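# Move top stock card onto the adjacent waste pile

## Task

In the row closest to the robot's viewer, lift the uppermost card from the face-down stock and set it on the neighbouring waste pile so that it sits on that pile only. Nothing else may be disturbed. The cards are stiff plywood tiles. The card must stay in place without the robot holding it, and nothing the robot is touching at the end may sink once released.

## Robot and tools

Robot: two xArm7 arms, left_arm and right_arm, each with a parallel two-finger gripper and a wrist camera. In the scene frame the left_arm base sits at (+0.045, +0.275, 0) m and the right_arm base at (-0.038, -0.364, 0) m, both turned slightly about z. The names are labels only and do not match sides of an image.

Scene frame: origin on the table top midway between the arms, +x out over the table, +z up, left_arm on the +y side. Reported gripper positions are in metres and orientations are quaternions (w, x, y, z); they can be a little off at long reach. Gripper frame: fingers point along its +z and close along its y. end_effector_position is the pinch point between the closed pads, roughly 2 cm short of the fingertips; closing pushes the tips about 10 mm further along +z.

A row: 14 numbers, each from -1 to 1. The first 7 belong to left_arm, the next 7 to right_arm, always all 14 even when one arm is idle. Order per arm: dx, dy, dz, rx, ry, rz, opening. dx to rz are an offset, not a pose: a displacement expressed in that gripper's own axes, measured from where the gripper was at the start of the action (the first action of a call starts from the last pose a result reported). 1.0 equals 0.6 m for dx, dy, dz and 180 degrees for the rotation; rx, ry, rz form one rotation vector. Opening is absolute: +1 fully open (0.084 m), -1 shut. Zeros with the current opening keep an arm still.

execute_actions(actions): a list of actions; each action is a table of up to 15 rows, one row per 1/30 s step, and a short table repeats its last row to fill 15 steps. Every row in an action is an offset from that action's start pose, not from the previous row. Each step the commanded pose is clipped to within 70 mm and 16 degrees of the measured pose, so large offsets need several actions. An empty list just returns state and images.

move(target, speed, blocking): target is one row as above, offsets from the pose in the latest result that shows one, in gripper axes. Both grippers travel straight lines that finish together, lasting 0.5 to 10 s. speed is top path speed in m/s, 0.002 to 0.5 (default 0.25); turning is capped at twice that in rad/s. Paths do not avoid obstacles or the other arm, grippers can overshoot the speed, and faster or deeper contact presses harder. With blocking=false the call returns after 0.5 s while motion continues; use wait(0) to check, and wait or stop before sending new rows or moves.

wait(seconds): 0 to 10; arms hold their last command, a running move continues. stop(): brakes a running move; fingers keep moving. zoom_image(camera, region): camera one of cam_head_left, cam_head_right, cam_high, cam_low, cam_left_wrist, cam_right_wrist (all 896x504); region [x0, y0, x1, y1] in pixels from the top-left, at most 504 by 504. read_manual(section): only "licences"; no motion. finished_scene(scene): give the current scene number; it ends the scene irreversibly and reports success.

Results: a state line per arm with pose and velocities; Hand target lines showing where each controller is driving; grip_measured, the actual finger opening on the same -1 to 1 scale; joint positions and torques (torques carry offsets and noise). Action calls also list positions at some steps, with HELD marking steps where an arm's command was held back. "pose unreachable" means the clearance check altered or blocked an arm's command. A move adds a "move:" line: done, off_target, moving, held or fault, plus limits such as paced (command clipped) or held (some steps blocked, after which the arm may jump fast), and each gripper's remaining distance to target. TORQUE FAULT: contact torque hit a joint limit (waist and shoulder 43.5 N m, upper arm roll, elbow and forearm roll 26.1, wrist pitch and wrist roll 17.4); the arm backs off, freezes 10 s and skips the rest of the call. MOTOR HOT appears from 65 °C; at 80 °C an OVER-TEMPERATURE FAULT brakes that arm until it cools. Holding loads heats motors.

Gripping: to hold something, command an opening clearly below grip_measured; the gap sets squeeze force (about 24 N per pad max). Sending back the read grip_measured still presses lightly. Very fast closing can over-squeeze. Cards are thin, so -1 gives a thin tile less force.

Usual order: inspect with cameras and zoom, move one gripper above the stock, descend gently, pinch the top card's edge, lift, carry over the waste pile, lower until just resting, open, then rise clear so nothing is left held or pressed.

Avoid: dropping or sliding the card, disturbing other cards or piles, pushing anything off the table, pressing down hard (the released contact must not sink), letting the arms strike or push each other, and ending while the robot still supports the card. Occasional external tugs may hit held or loose items, so confirm final state in images before finishing.

Each tool is called after ">>>" as a command line: name --argument value for each argument, lists and objects as JSON in quotes; but a table of rows of numbers goes row by row, as --pt "numbers of a row", without its own name.

## Session

>>> execute_actions --actions '[]'

Scene clock: 0.00 s.
left_arm: end_effector_position=(+0.3937, +0.5591, +0.3062) grip_measured=+1.00 end_effector_quat_wxyz=(+0.688, -0.666, -0.271, -0.100) end_effector_velocity=(-0.000, -0.001, +0.000) end_effector_angular_velocity=(+0.001, +0.000, -0.001) | right_arm: end_effector_position=(+0.5146, +0.0127, +0.3341) grip_measured=-1.00 end_effector_quat_wxyz=(+0.496, -0.058, +0.866, +0.015) end_effector_velocity=(+0.000, +0.000, +0.000) end_effector_angular_velocity=(-0.000, -0.000, +0.000)
Joint positions: left_arm=[ 0.789  0.043 -0.686  0.814  1.446  1.685 -1.333  0.084] | right_arm=[ 0.732  0.175  0.081  1.283 -1.313  0.529 -1.588  0.   ]
Joint velocities: left_arm=[-0.    -0.002 -0.001 -0.002 -0.    -0.     0.     0.   ] | right_arm=[-0.     0.     0.     0.001  0.001  0.    -0.001 -0.   ]
Joint torques (N m, as the arm reports them, + toward a larger angle): no reading
Hand target (left_arm): +0.394, +0.559, +0.306; +0.688, -0.666, -0.271, -0.100
Hand target (right_arm): +0.515, +0.013, +0.334; +0.496, -0.058, +0.866, +0.015

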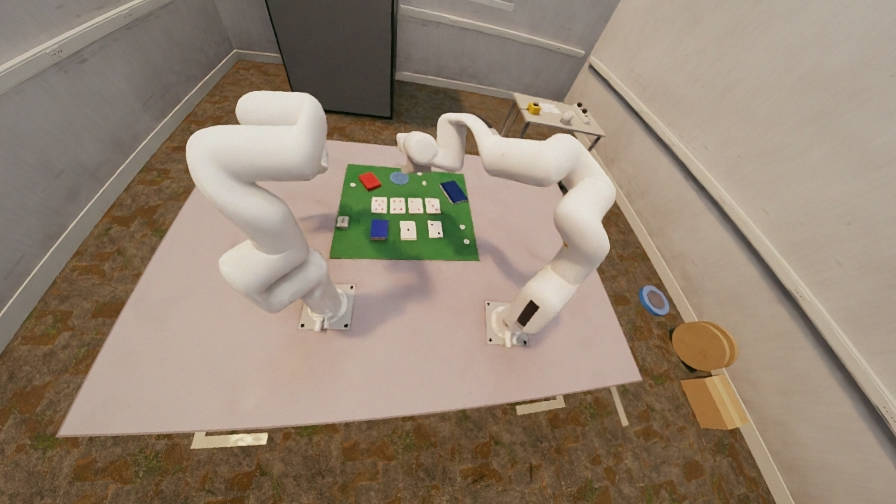

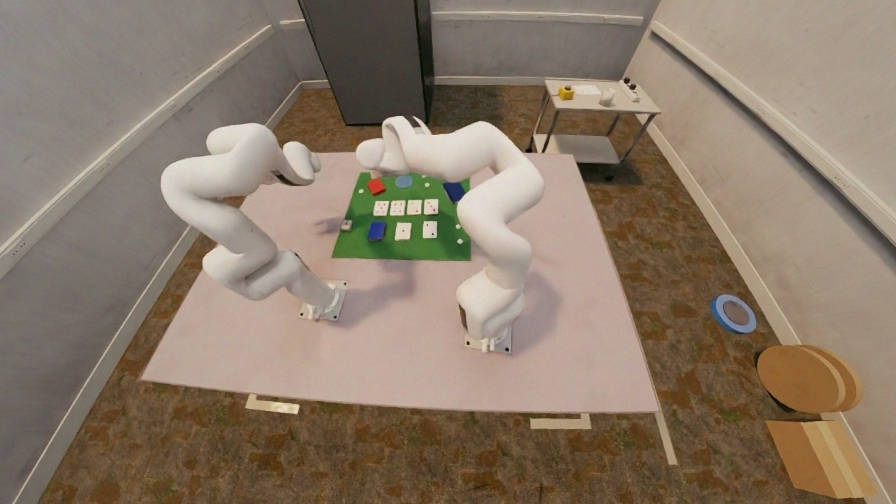

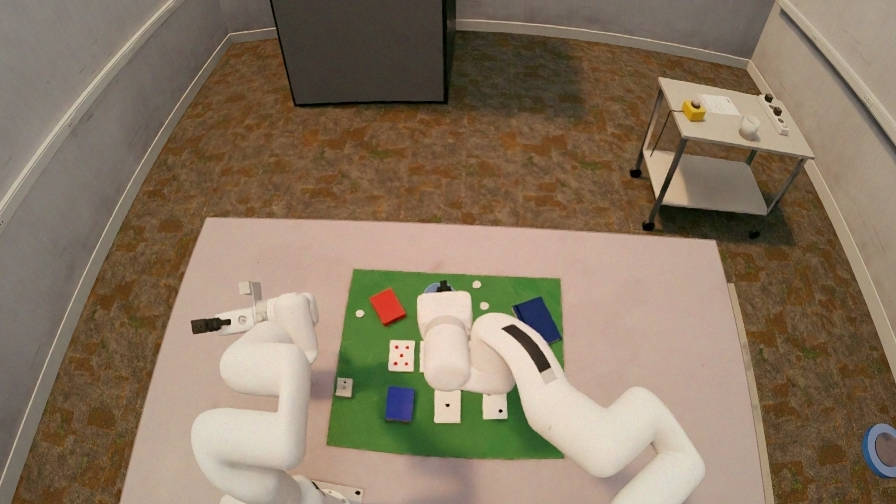

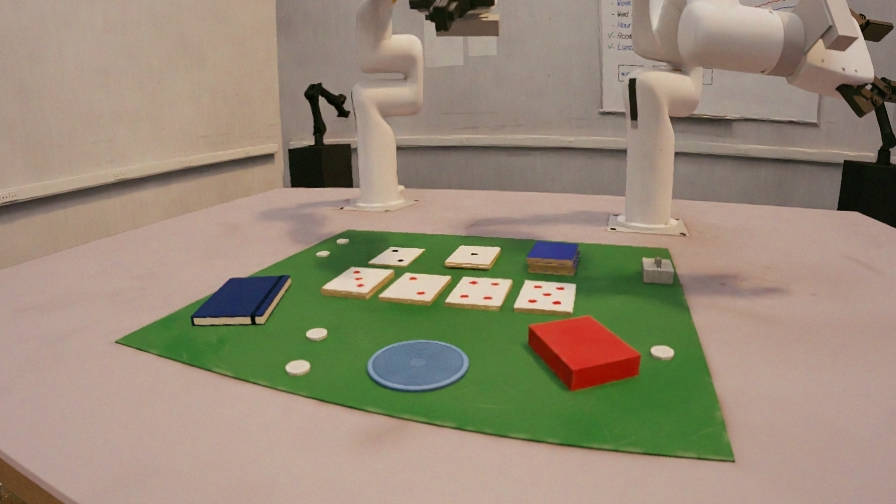

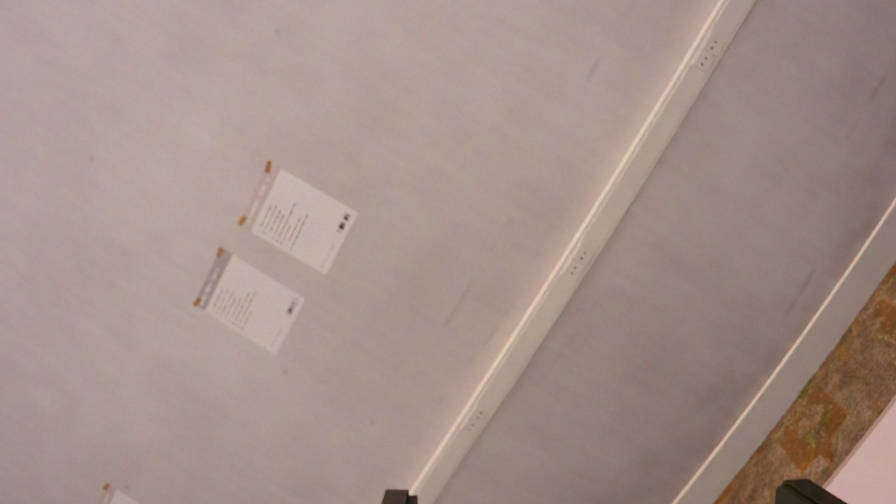

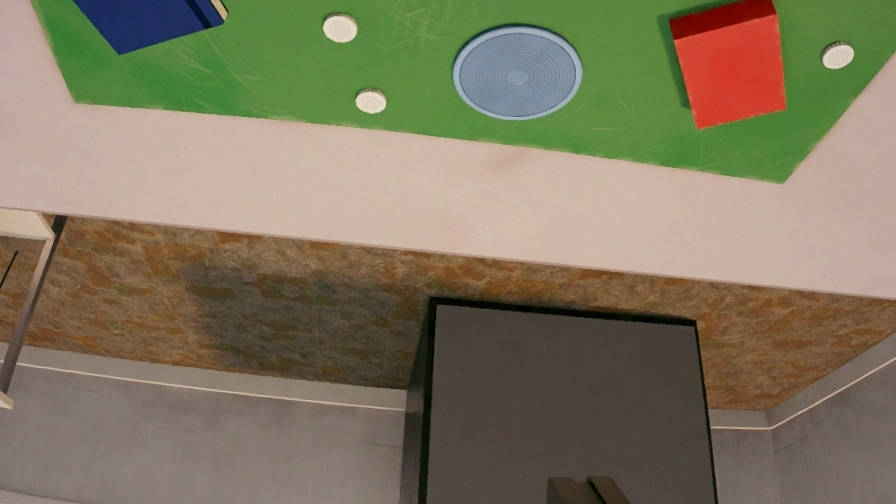

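>>> zoom_image --camera "cam_low" --region '[420, 220, 620, 320]'

>>> zoom_image --camera "cam_high" --region '[320, 320, 560, 460]'

Region (420, 220, 620, 320) of cam_low's 896x504 image, scaled by 2.520, with more detail than that image has.

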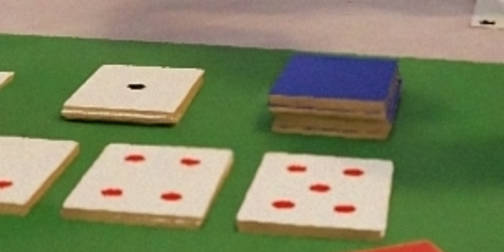

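Region (320, 320, 560, 460) of cam_high's 896x504 image, scaled by 2.100, with more detail than that image has; it fills the top 294 rows of this view, and the rest is white.

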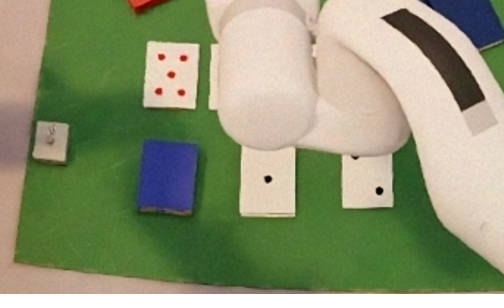

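>>> move --target '[0,0,0,0,0,0,1, 0.233,0.135,-0.03,0.010,0.3308,0.0387,1]' --speed 0.4

Scene clock: 3.70 s.
left_arm: end_effector_position=(+0.3937, +0.5591, +0.3062) grip_measured=+1.00 end_effector_quat_wxyz=(+0.688, -0.666, -0.271, -0.100) end_effector_velocity=(+0.001, +0.000, +0.001) end_effector_angular_velocity=(-0.000, -0.005, +0.001) | right_arm: end_effector_position=(+0.4209, +0.0796, +0.2211) grip_measured=+1.00 end_effector_quat_wxyz=(+0.002, +0.002, +1.000, -0.001) end_effector_velocity=(+0.001, -0.002, -0.003) end_effector_angular_velocity=(-0.008, +0.010, -0.004)
Joint positions: left_arm=[ 0.789  0.043 -0.686  0.814  1.446  1.685 -1.333  0.084] | right_arm=[ 0.684  0.626  0.324  1.941 -0.197  1.342 -2.267  0.084]
Joint velocities: left_arm=[-0.     0.001  0.001  0.004 -0.    -0.    -0.001 -0.   ] | right_arm=[ 0.001  0.01  -0.004  0.011  0.002  0.013 -0.    -0.   ]
Joint torques (N m, as the arm reports them, + toward a larger angle): left_arm=[  0.71 -15.62  -0.16  16.51   1.84   0.59  -0.05] | right_arm=[  0.88 -23.42   2.47  16.    -0.36  -1.62   0.11]
Hand target (left_arm): +0.394, +0.559, +0.306; +0.688, -0.666, -0.271, -0.100
Hand target (right_arm): +0.421, +0.080, +0.220; +0.001, +0.002, +1.000, -0.001
Off the commanded pose (left_arm): 0.000 m, 0 deg.
Off the commanded pose (right_arm): 0.001 m, 0 deg.
move: done

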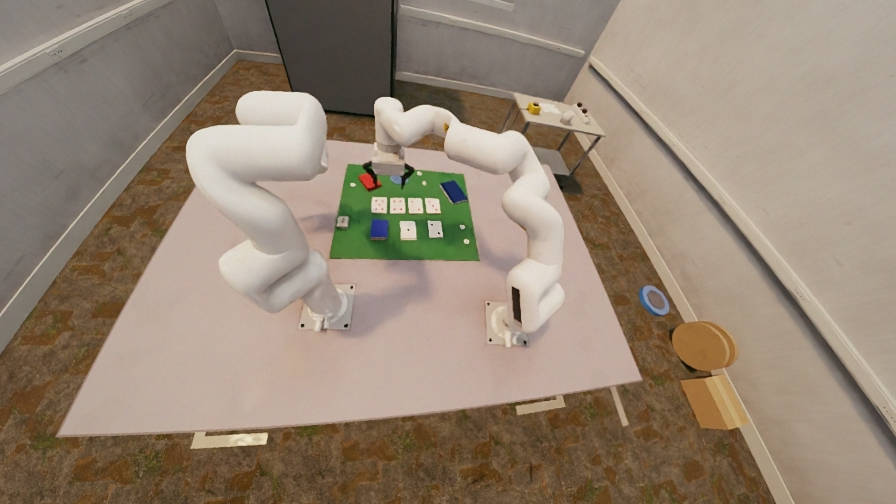

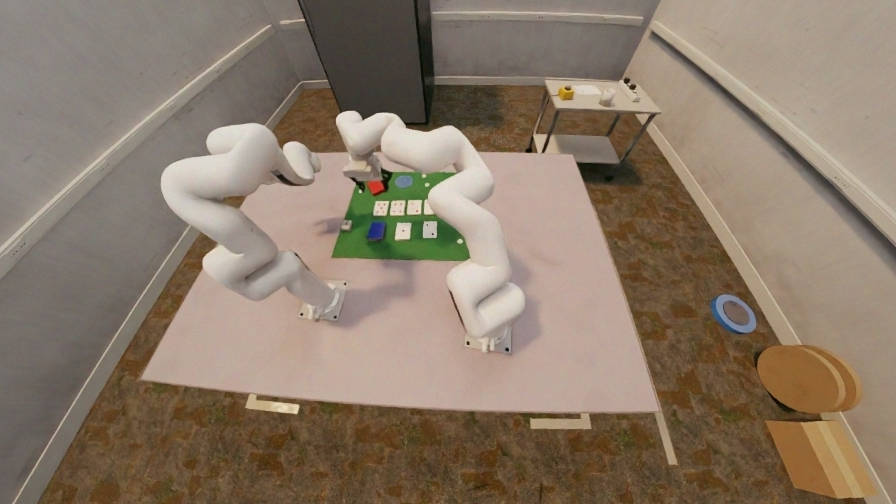

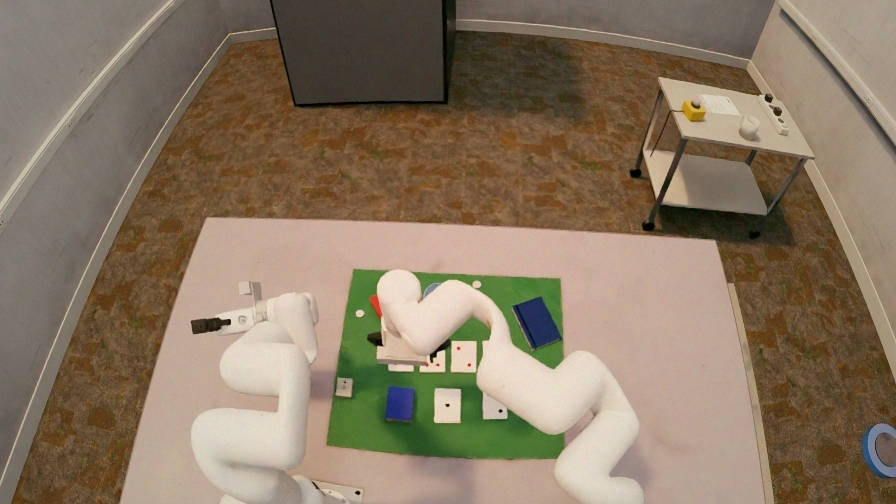

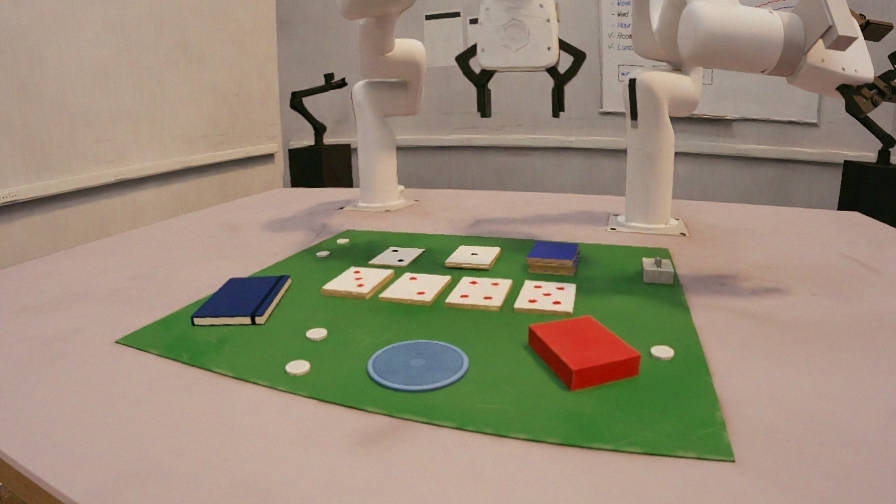

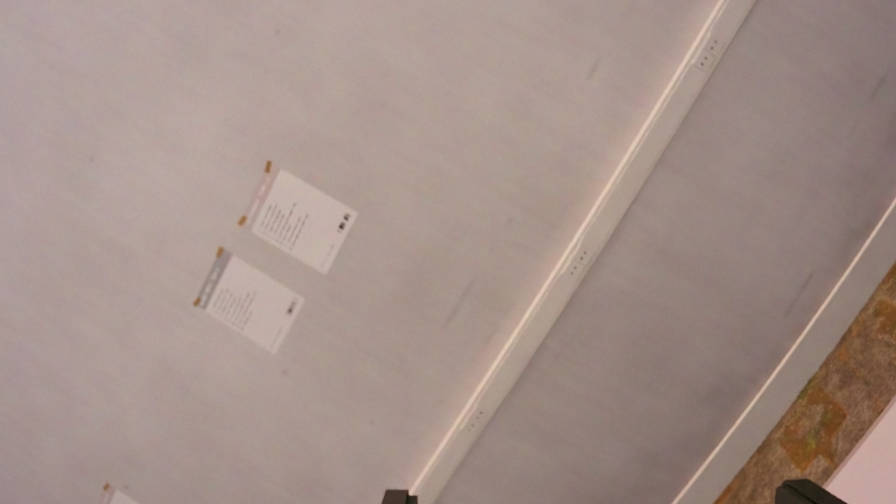

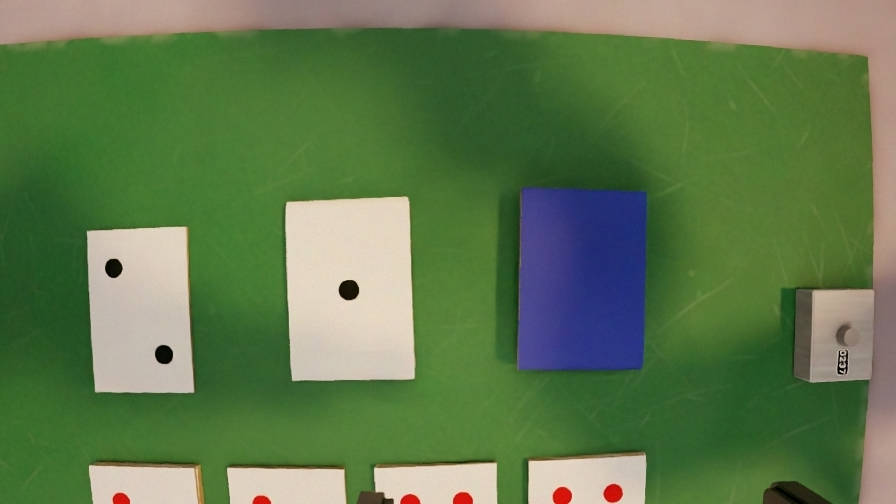

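>>> zoom_image --camera "cam_low" --region '[515, 235, 595, 285]'

>>> zoom_image --camera "cam_right_wrist" --region '[480, 160, 700, 400]'

>>> zoom_image --camera "cam_high" --region '[375, 375, 475, 435]'

Region (515, 235, 595, 285) of cam_low's 896x504 image, scaled by 6.300, with more detail than that image has; it fills the top 315 rows of this view, and the rest is white.

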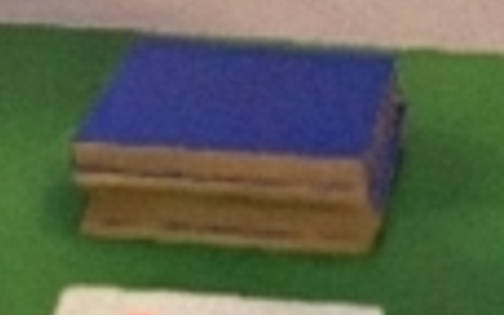

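Region (480, 160, 700, 400) of cam_right_wrist's 896x504 image, scaled by 2.100, with more detail than that image has; it fills the left 462 columns of this view, and the rest is white.

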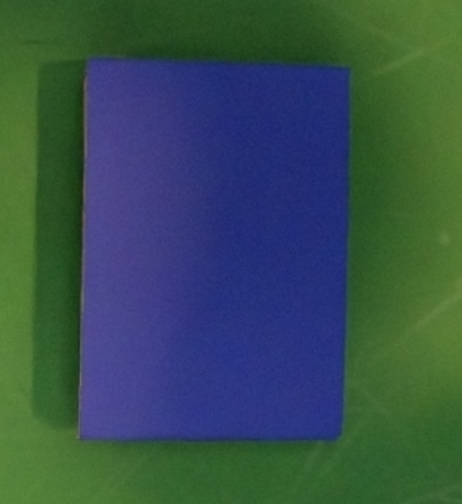

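Region (375, 375, 475, 435) of cam_high's 896x504 image, scaled by 5.040, with more detail than that image has; it fills the top 302 rows of this view, and the rest is white.

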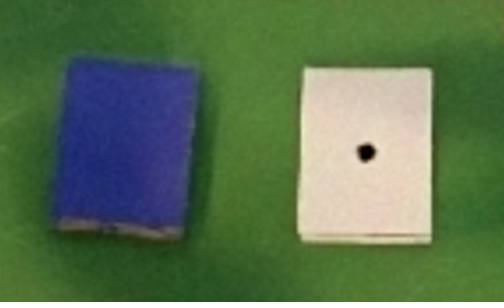

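>>> move --target '[0,0,0,0,0,0,1, 0.0917,0.055,0.268,0,0,0.007,0.75]' --speed 0.3

>>> zoom_image --camera "cam_low" --region '[490, 190, 620, 290]'

Scene clock: 6.70 s.
left_arm: end_effector_position=(+0.3937, +0.5591, +0.3062) grip_measured=+1.00 end_effector_quat_wxyz=(+0.688, -0.666, -0.271, -0.100) end_effector_velocity=(+0.000, +0.000, -0.001) end_effector_angular_velocity=(-0.002, -0.000, +0.001) | right_arm: end_effector_position=(+0.3668, +0.1127, +0.0613) grip_measured=+0.75 end_effector_quat_wxyz=(+0.003, +0.013, +1.000, +0.000) end_effector_velocity=(-0.009, -0.001, -0.011) end_effector_angular_velocity=(-0.015, +0.016, +0.009)
Joint positions: left_arm=[ 0.789  0.043 -0.686  0.814  1.446  1.685 -1.333  0.084] | right_arm=[ 0.751  0.722  0.312  1.622 -0.259  0.937 -2.096  0.075]
Joint velocities: left_arm=[-0.     0.002  0.001  0.002 -0.001 -0.    -0.     0.   ] | right_arm=[ 0.005  0.01   0.002 -0.013 -0.001 -0.001  0.002 -0.   ]
Joint torques (N m, as the arm reports them, + toward a larger angle): left_arm=[  0.59 -15.61  -0.36  16.45   1.82   0.66   0.01] | right_arm=[  0.88 -23.98   3.07  14.98  -0.49  -1.67   0.09]
Hand target (left_arm): +0.394, +0.559, +0.306; +0.688, -0.666, -0.271, -0.100
Hand target (right_arm): +0.366, +0.113, +0.060; +0.002, +0.013, +1.000, -0.000
Off the commanded pose (left_arm): 0.000 m, 0 deg.
Off the commanded pose (right_arm): 0.001 m, 0 deg.
move: done

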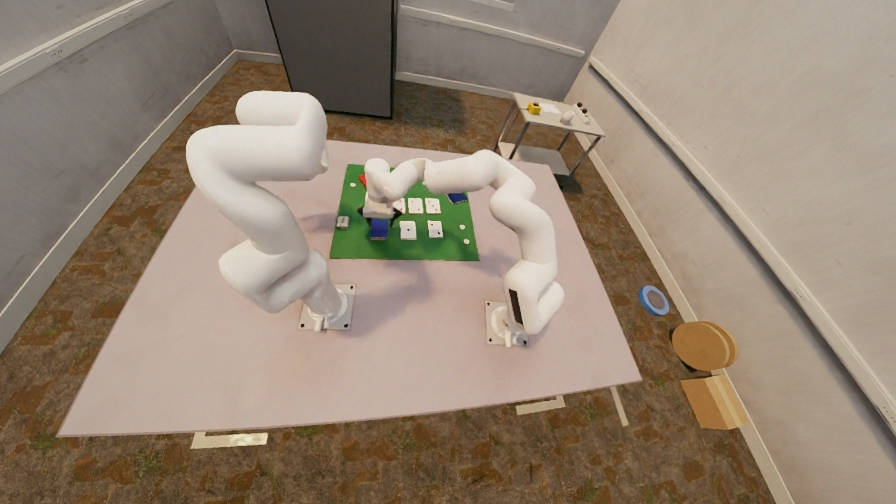

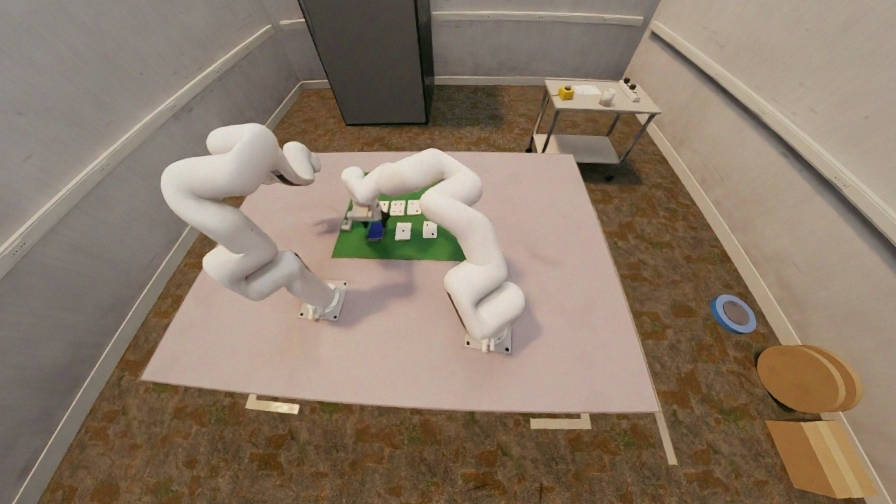

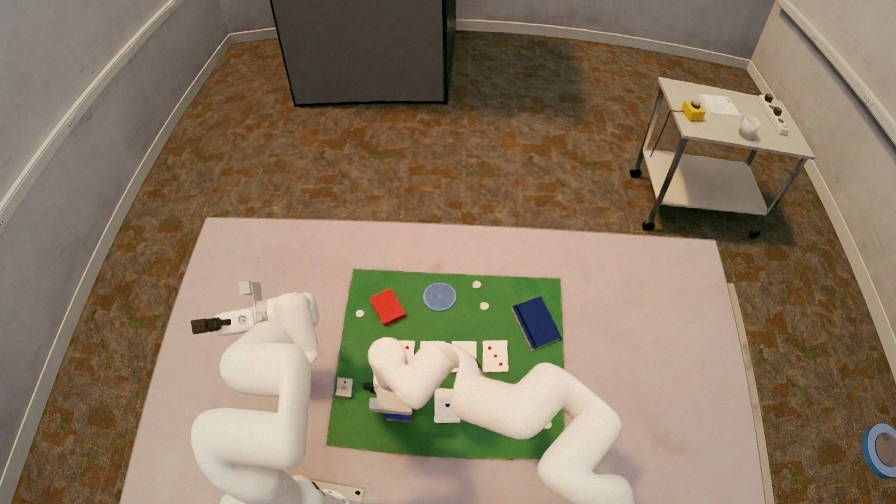

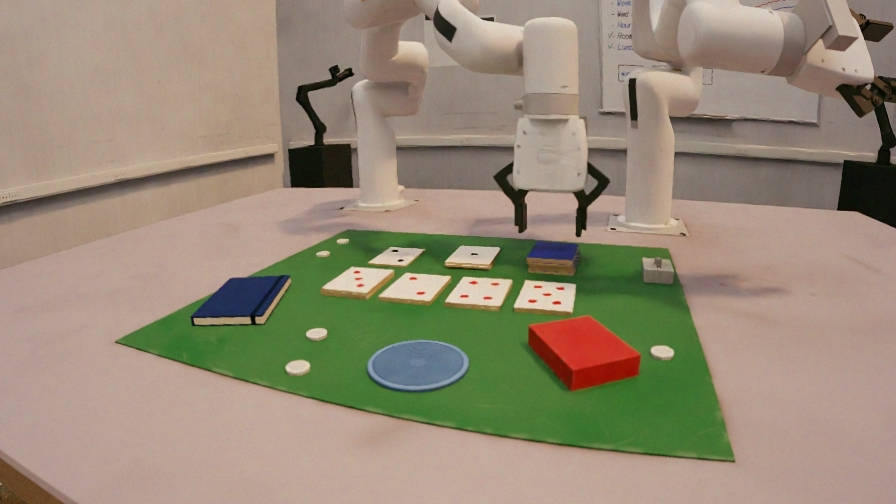

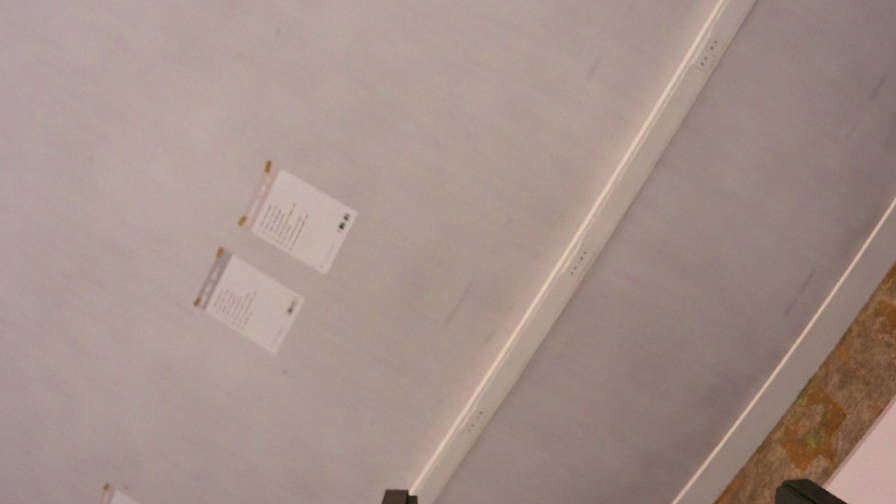

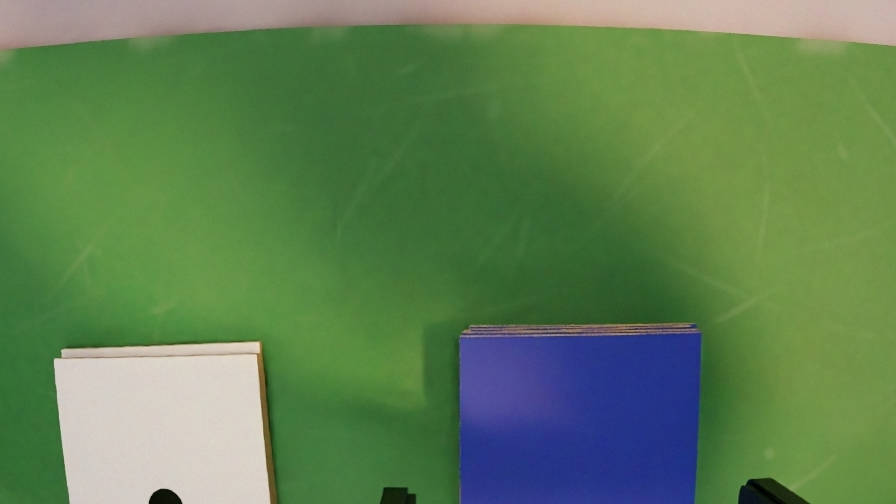

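Region (490, 190, 620, 290) of cam_low's 896x504 image, scaled by 3.877, with more detail than that image has; it fills the top 388 rows of this view, and the rest is white.

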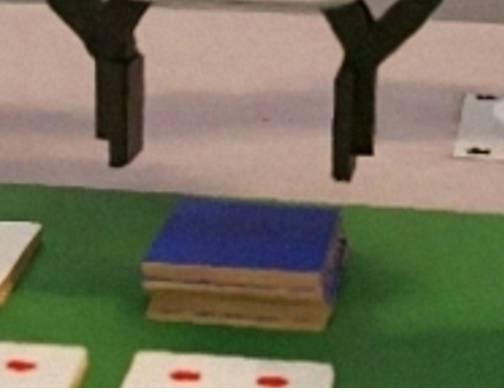

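>>> move --target '[0,0,0,0,0,0,1, 0,0.0065,0.027,0,0,0,0.75]' --speed 0.1

>>> zoom_image --camera "cam_low" --region '[500, 210, 610, 285]'

>>> zoom_image --camera "cam_right_wrist" --region '[350, 300, 854, 504]'

Scene clock: 8.47 s.
left_arm: end_effector_position=(+0.3937, +0.5591, +0.3062) grip_measured=+1.00 end_effector_quat_wxyz=(+0.688, -0.666, -0.271, -0.100) end_effector_velocity=(+0.000, +0.000, +0.001) end_effector_angular_velocity=(+0.001, -0.002, +0.000) | right_arm: end_effector_position=(+0.3670, +0.1166, +0.0453) grip_measured=+0.75 end_effector_quat_wxyz=(+0.003, +0.013, +1.000, +0.000) end_effector_velocity=(+0.003, +0.002, +0.003) end_effector_angular_velocity=(+0.006, -0.006, -0.002)
Joint positions: left_arm=[ 0.789  0.043 -0.686  0.814  1.446  1.685 -1.333  0.084] | right_arm=[ 0.762  0.758  0.305  1.634 -0.269  0.913 -2.088  0.075]
Joint velocities: left_arm=[-0.    -0.001  0.001  0.001  0.    -0.     0.    -0.   ] | right_arm=[ 0.    -0.001 -0.001  0.006 -0.001 -0.002  0.001 -0.   ]
Joint torques (N m, as the arm reports them, + toward a larger angle): left_arm=[  0.62 -15.78  -0.32  16.38   1.96   0.6    0.11] | right_arm=[  0.84 -23.92   3.27  14.81  -0.38  -1.67   0.06]
Hand target (left_arm): +0.394, +0.559, +0.306; +0.688, -0.666, -0.271, -0.100
Hand target (right_arm): +0.367, +0.117, +0.045; +0.003, +0.013, +1.000, +0.000
Off the commanded pose (left_arm): 0.000 m, 0 deg.
Off the commanded pose (right_arm): 0.000 m, 0 deg.
move: done

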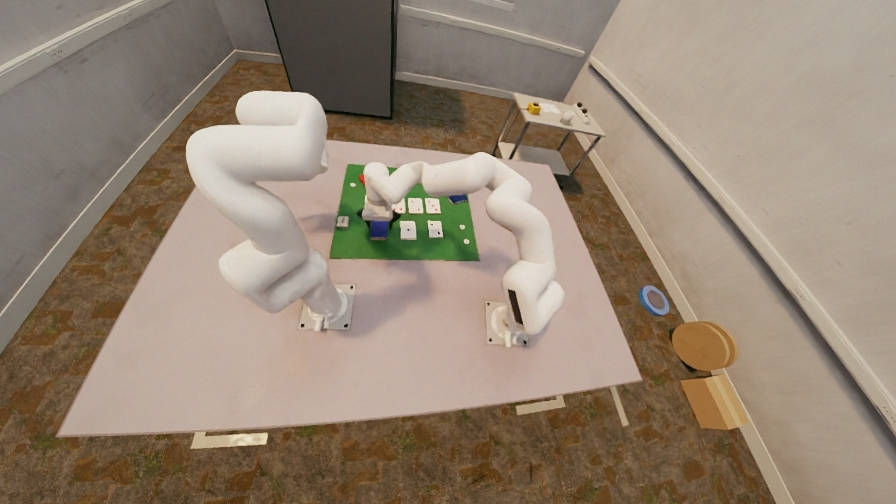

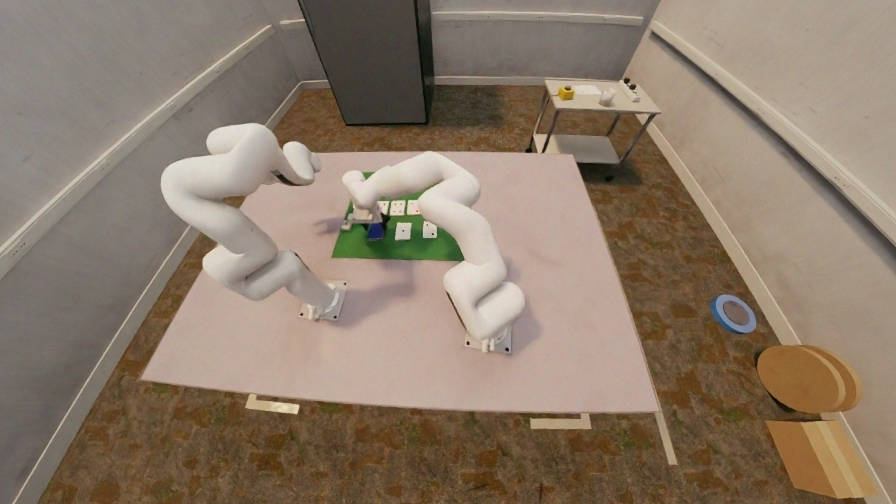

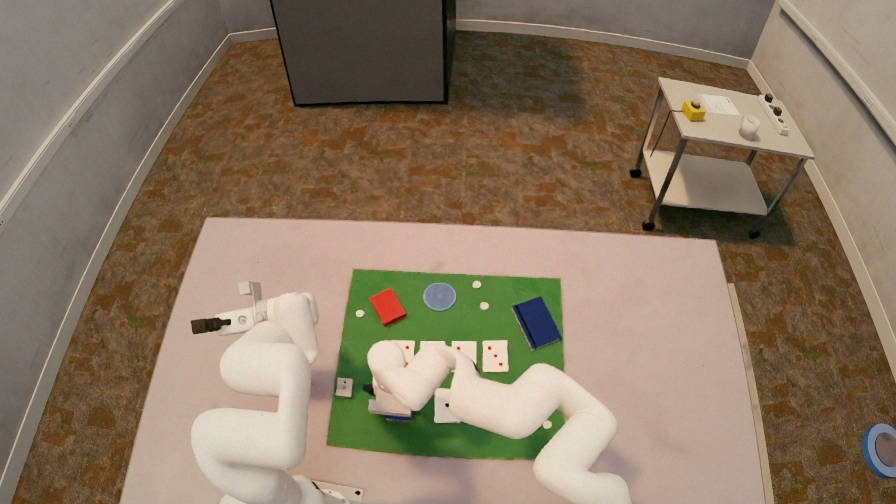

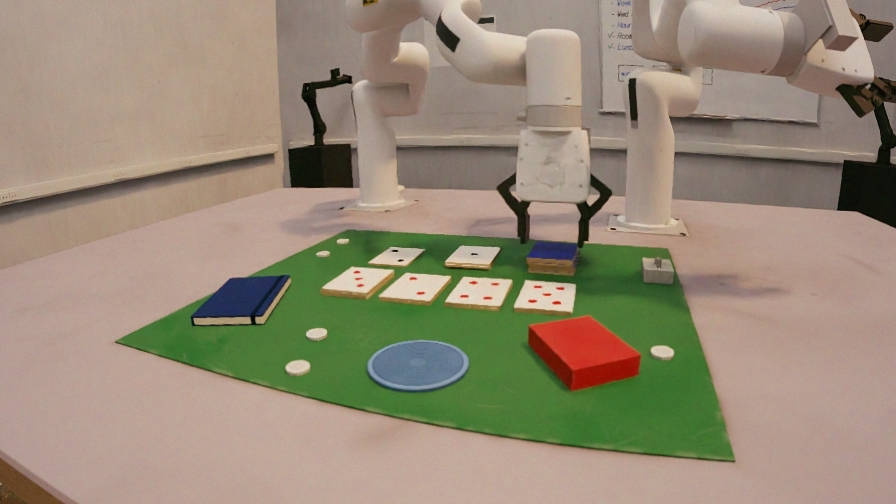

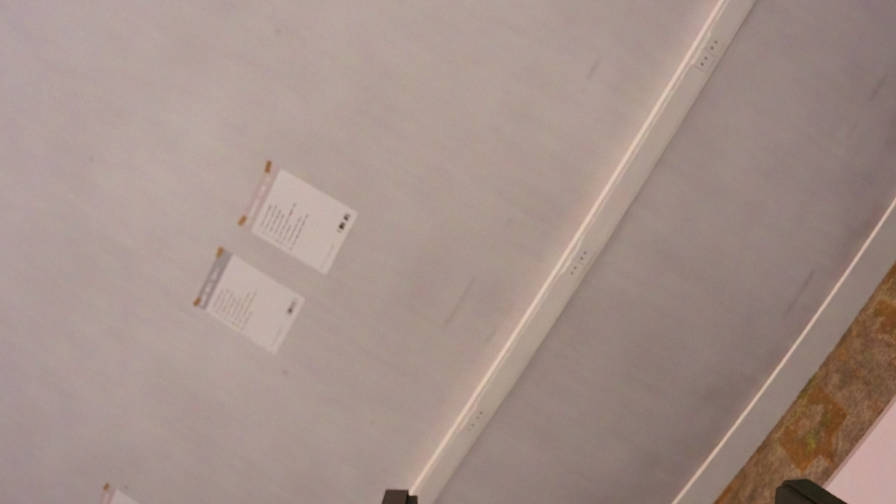

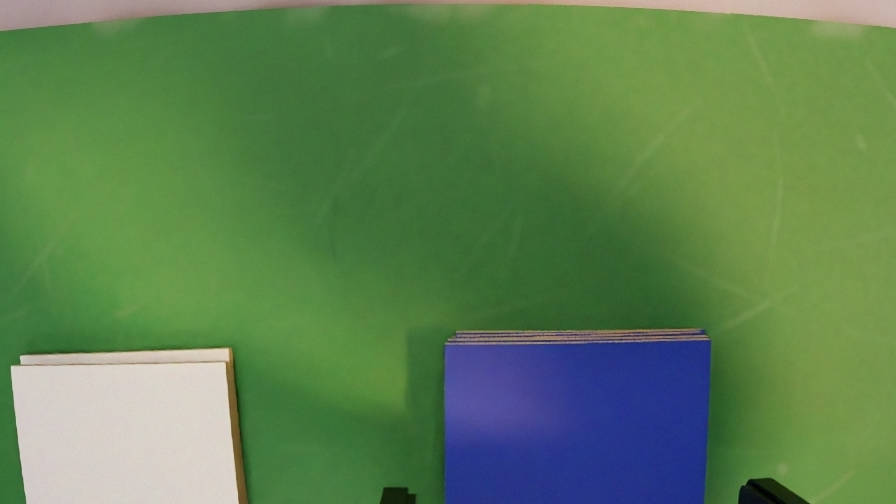

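Region (500, 210, 610, 285) of cam_low's 896x504 image, scaled by 4.582, with more detail than that image has; it fills the top 344 rows of this view, and the rest is white.

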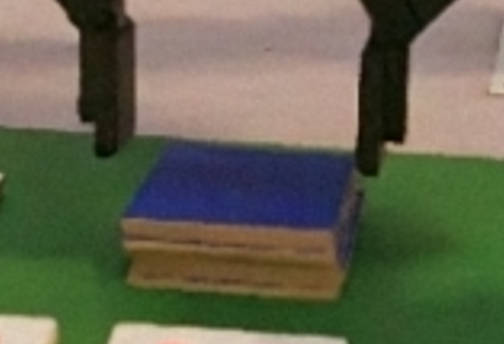

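Region (350, 300, 854, 504) of cam_right_wrist's 896x504 image, scaled by 1.000; it fills the top 204 rows of this view, and the rest is white.

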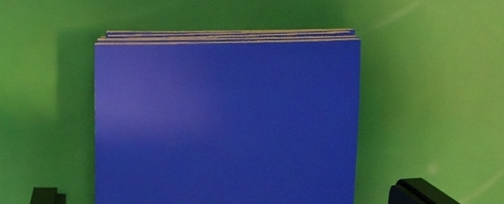

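>>> zoom_image --camera "cam_low" --region '[470, 20, 700, 290]'

Region (470, 20, 700, 290) of cam_low's 896x504 image, scaled by 1.867, with more detail than that image has; it fills the left 429 columns of this view, and the rest is white.

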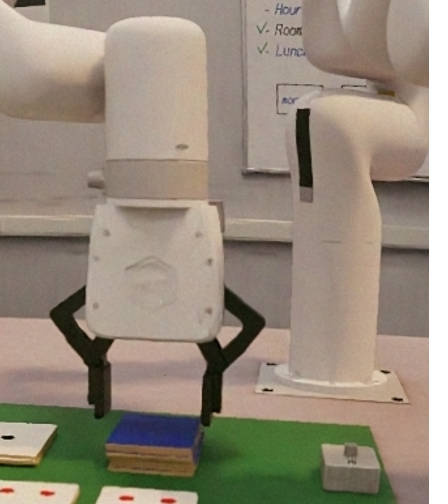

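>>> move --target '[0,0,0,0,0,0,1, 0,0,0.015,-0.006,0,0,0.62]' --speed 0.05

>>> zoom_image --camera "cam_low" --region '[505, 220, 605, 285]'

>>> zoom_image --camera "cam_right_wrist" --region '[350, 300, 854, 504]'

Scene clock: 13.63 s.
left_arm: end_effector_position=(+0.3937, +0.5591, +0.3062) grip_measured=+1.00 end_effector_quat_wxyz=(+0.688, -0.666, -0.271, -0.100) end_effector_velocity=(+0.000, +0.000, +0.001) end_effector_angular_velocity=(+0.001, -0.003, +0.001) | right_arm: end_effector_position=(+0.3670, +0.1166, +0.0364) grip_measured=+0.62 end_effector_quat_wxyz=(+0.003, +0.013, +1.000, +0.010) end_effector_velocity=(+0.000, +0.003, +0.003) end_effector_angular_velocity=(+0.009, -0.005, +0.003)
Joint positions: left_arm=[ 0.789  0.043 -0.686  0.814  1.446  1.685 -1.333  0.084] | right_arm=[ 0.752  0.763  0.307  1.61  -0.267  0.87  -2.092  0.07 ]
Joint velocities: left_arm=[ 0.    -0.001  0.     0.003 -0.     0.     0.001 -0.   ] | right_arm=[ 0.    -0.003  0.003  0.001 -0.001 -0.006 -0.    -0.   ]
Joint torques (N m, as the arm reports them, + toward a larger angle): left_arm=[  0.38 -15.6   -0.33  16.55   1.88   0.65  -0.02] | right_arm=[  0.72 -24.     3.41  14.61  -0.34  -1.7    0.14]
Hand target (left_arm): +0.394, +0.559, +0.306; +0.688, -0.666, -0.271, -0.100
Hand target (right_arm): +0.367, +0.117, +0.036; +0.003, +0.013, +1.000, +0.010
Off the commanded pose (left_arm): 0.000 m, 0 deg.
Off the commanded pose (right_arm): 0.000 m, 0 deg.
move: done

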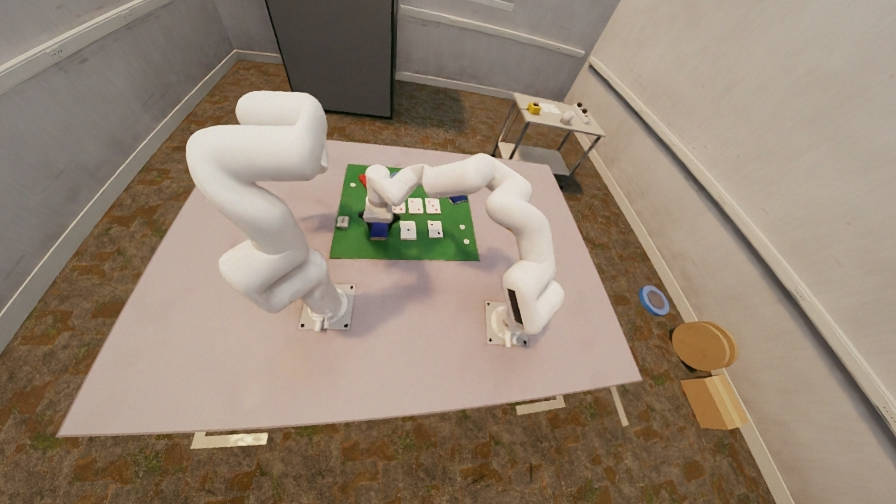

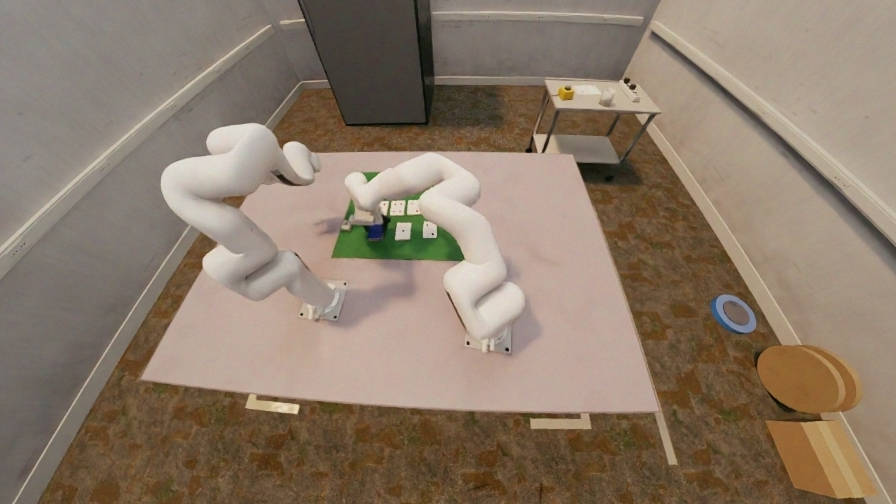

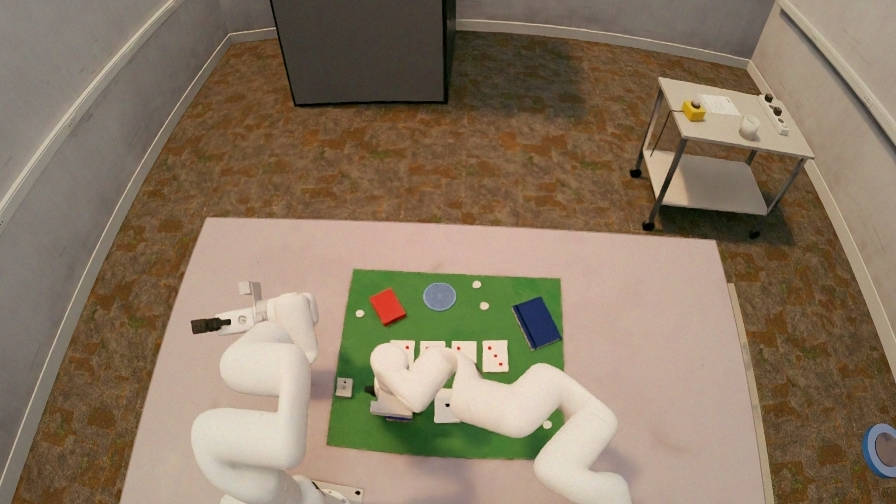

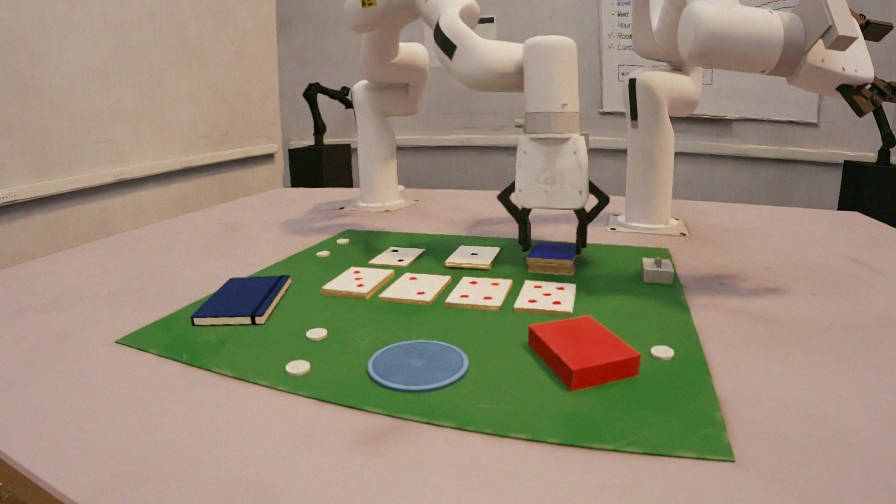

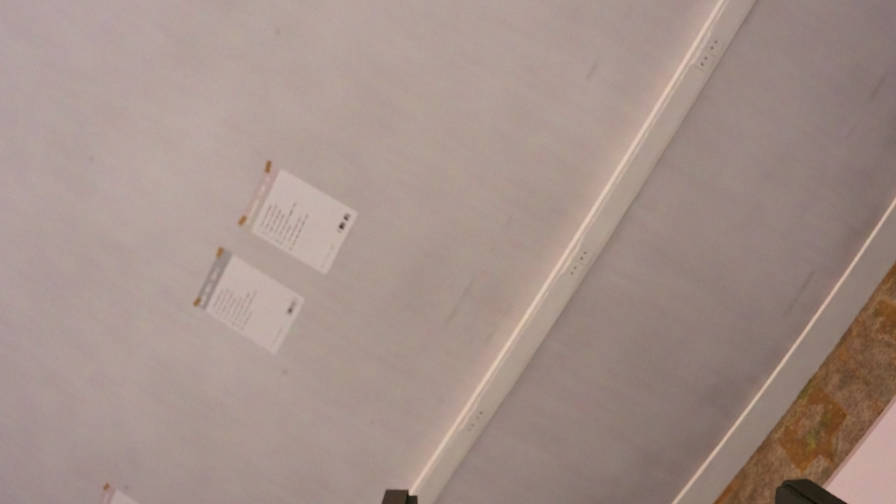

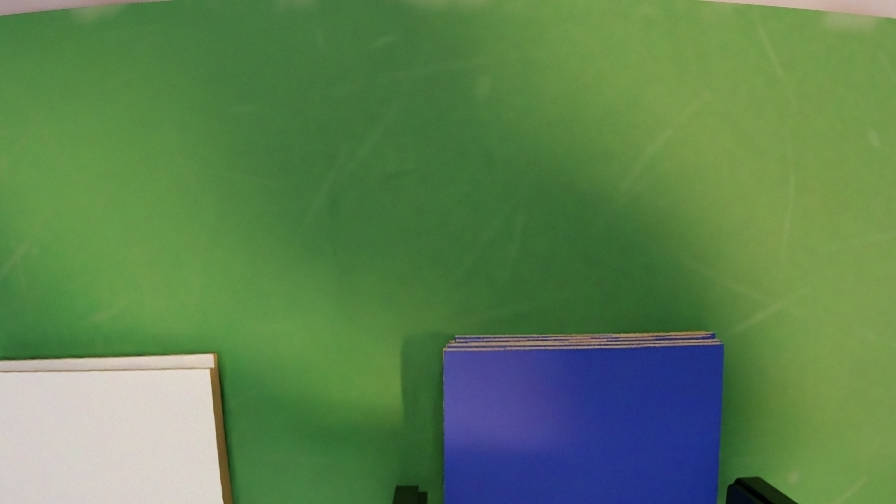

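Region (505, 220, 605, 285) of cam_low's 896x504 image, scaled by 5.040, with more detail than that image has; it fills the top 328 rows of this view, and the rest is white.

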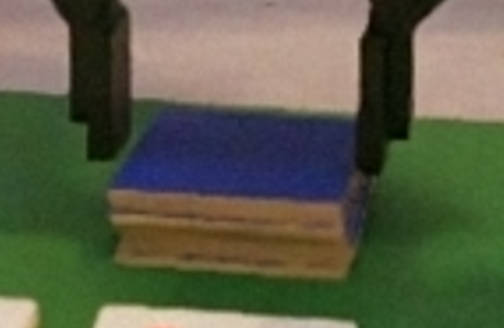

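Region (350, 300, 854, 504) of cam_right_wrist's 896x504 image, scaled by 1.000; it fills the top 204 rows of this view, and the rest is white.

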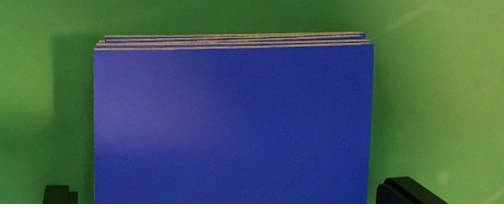

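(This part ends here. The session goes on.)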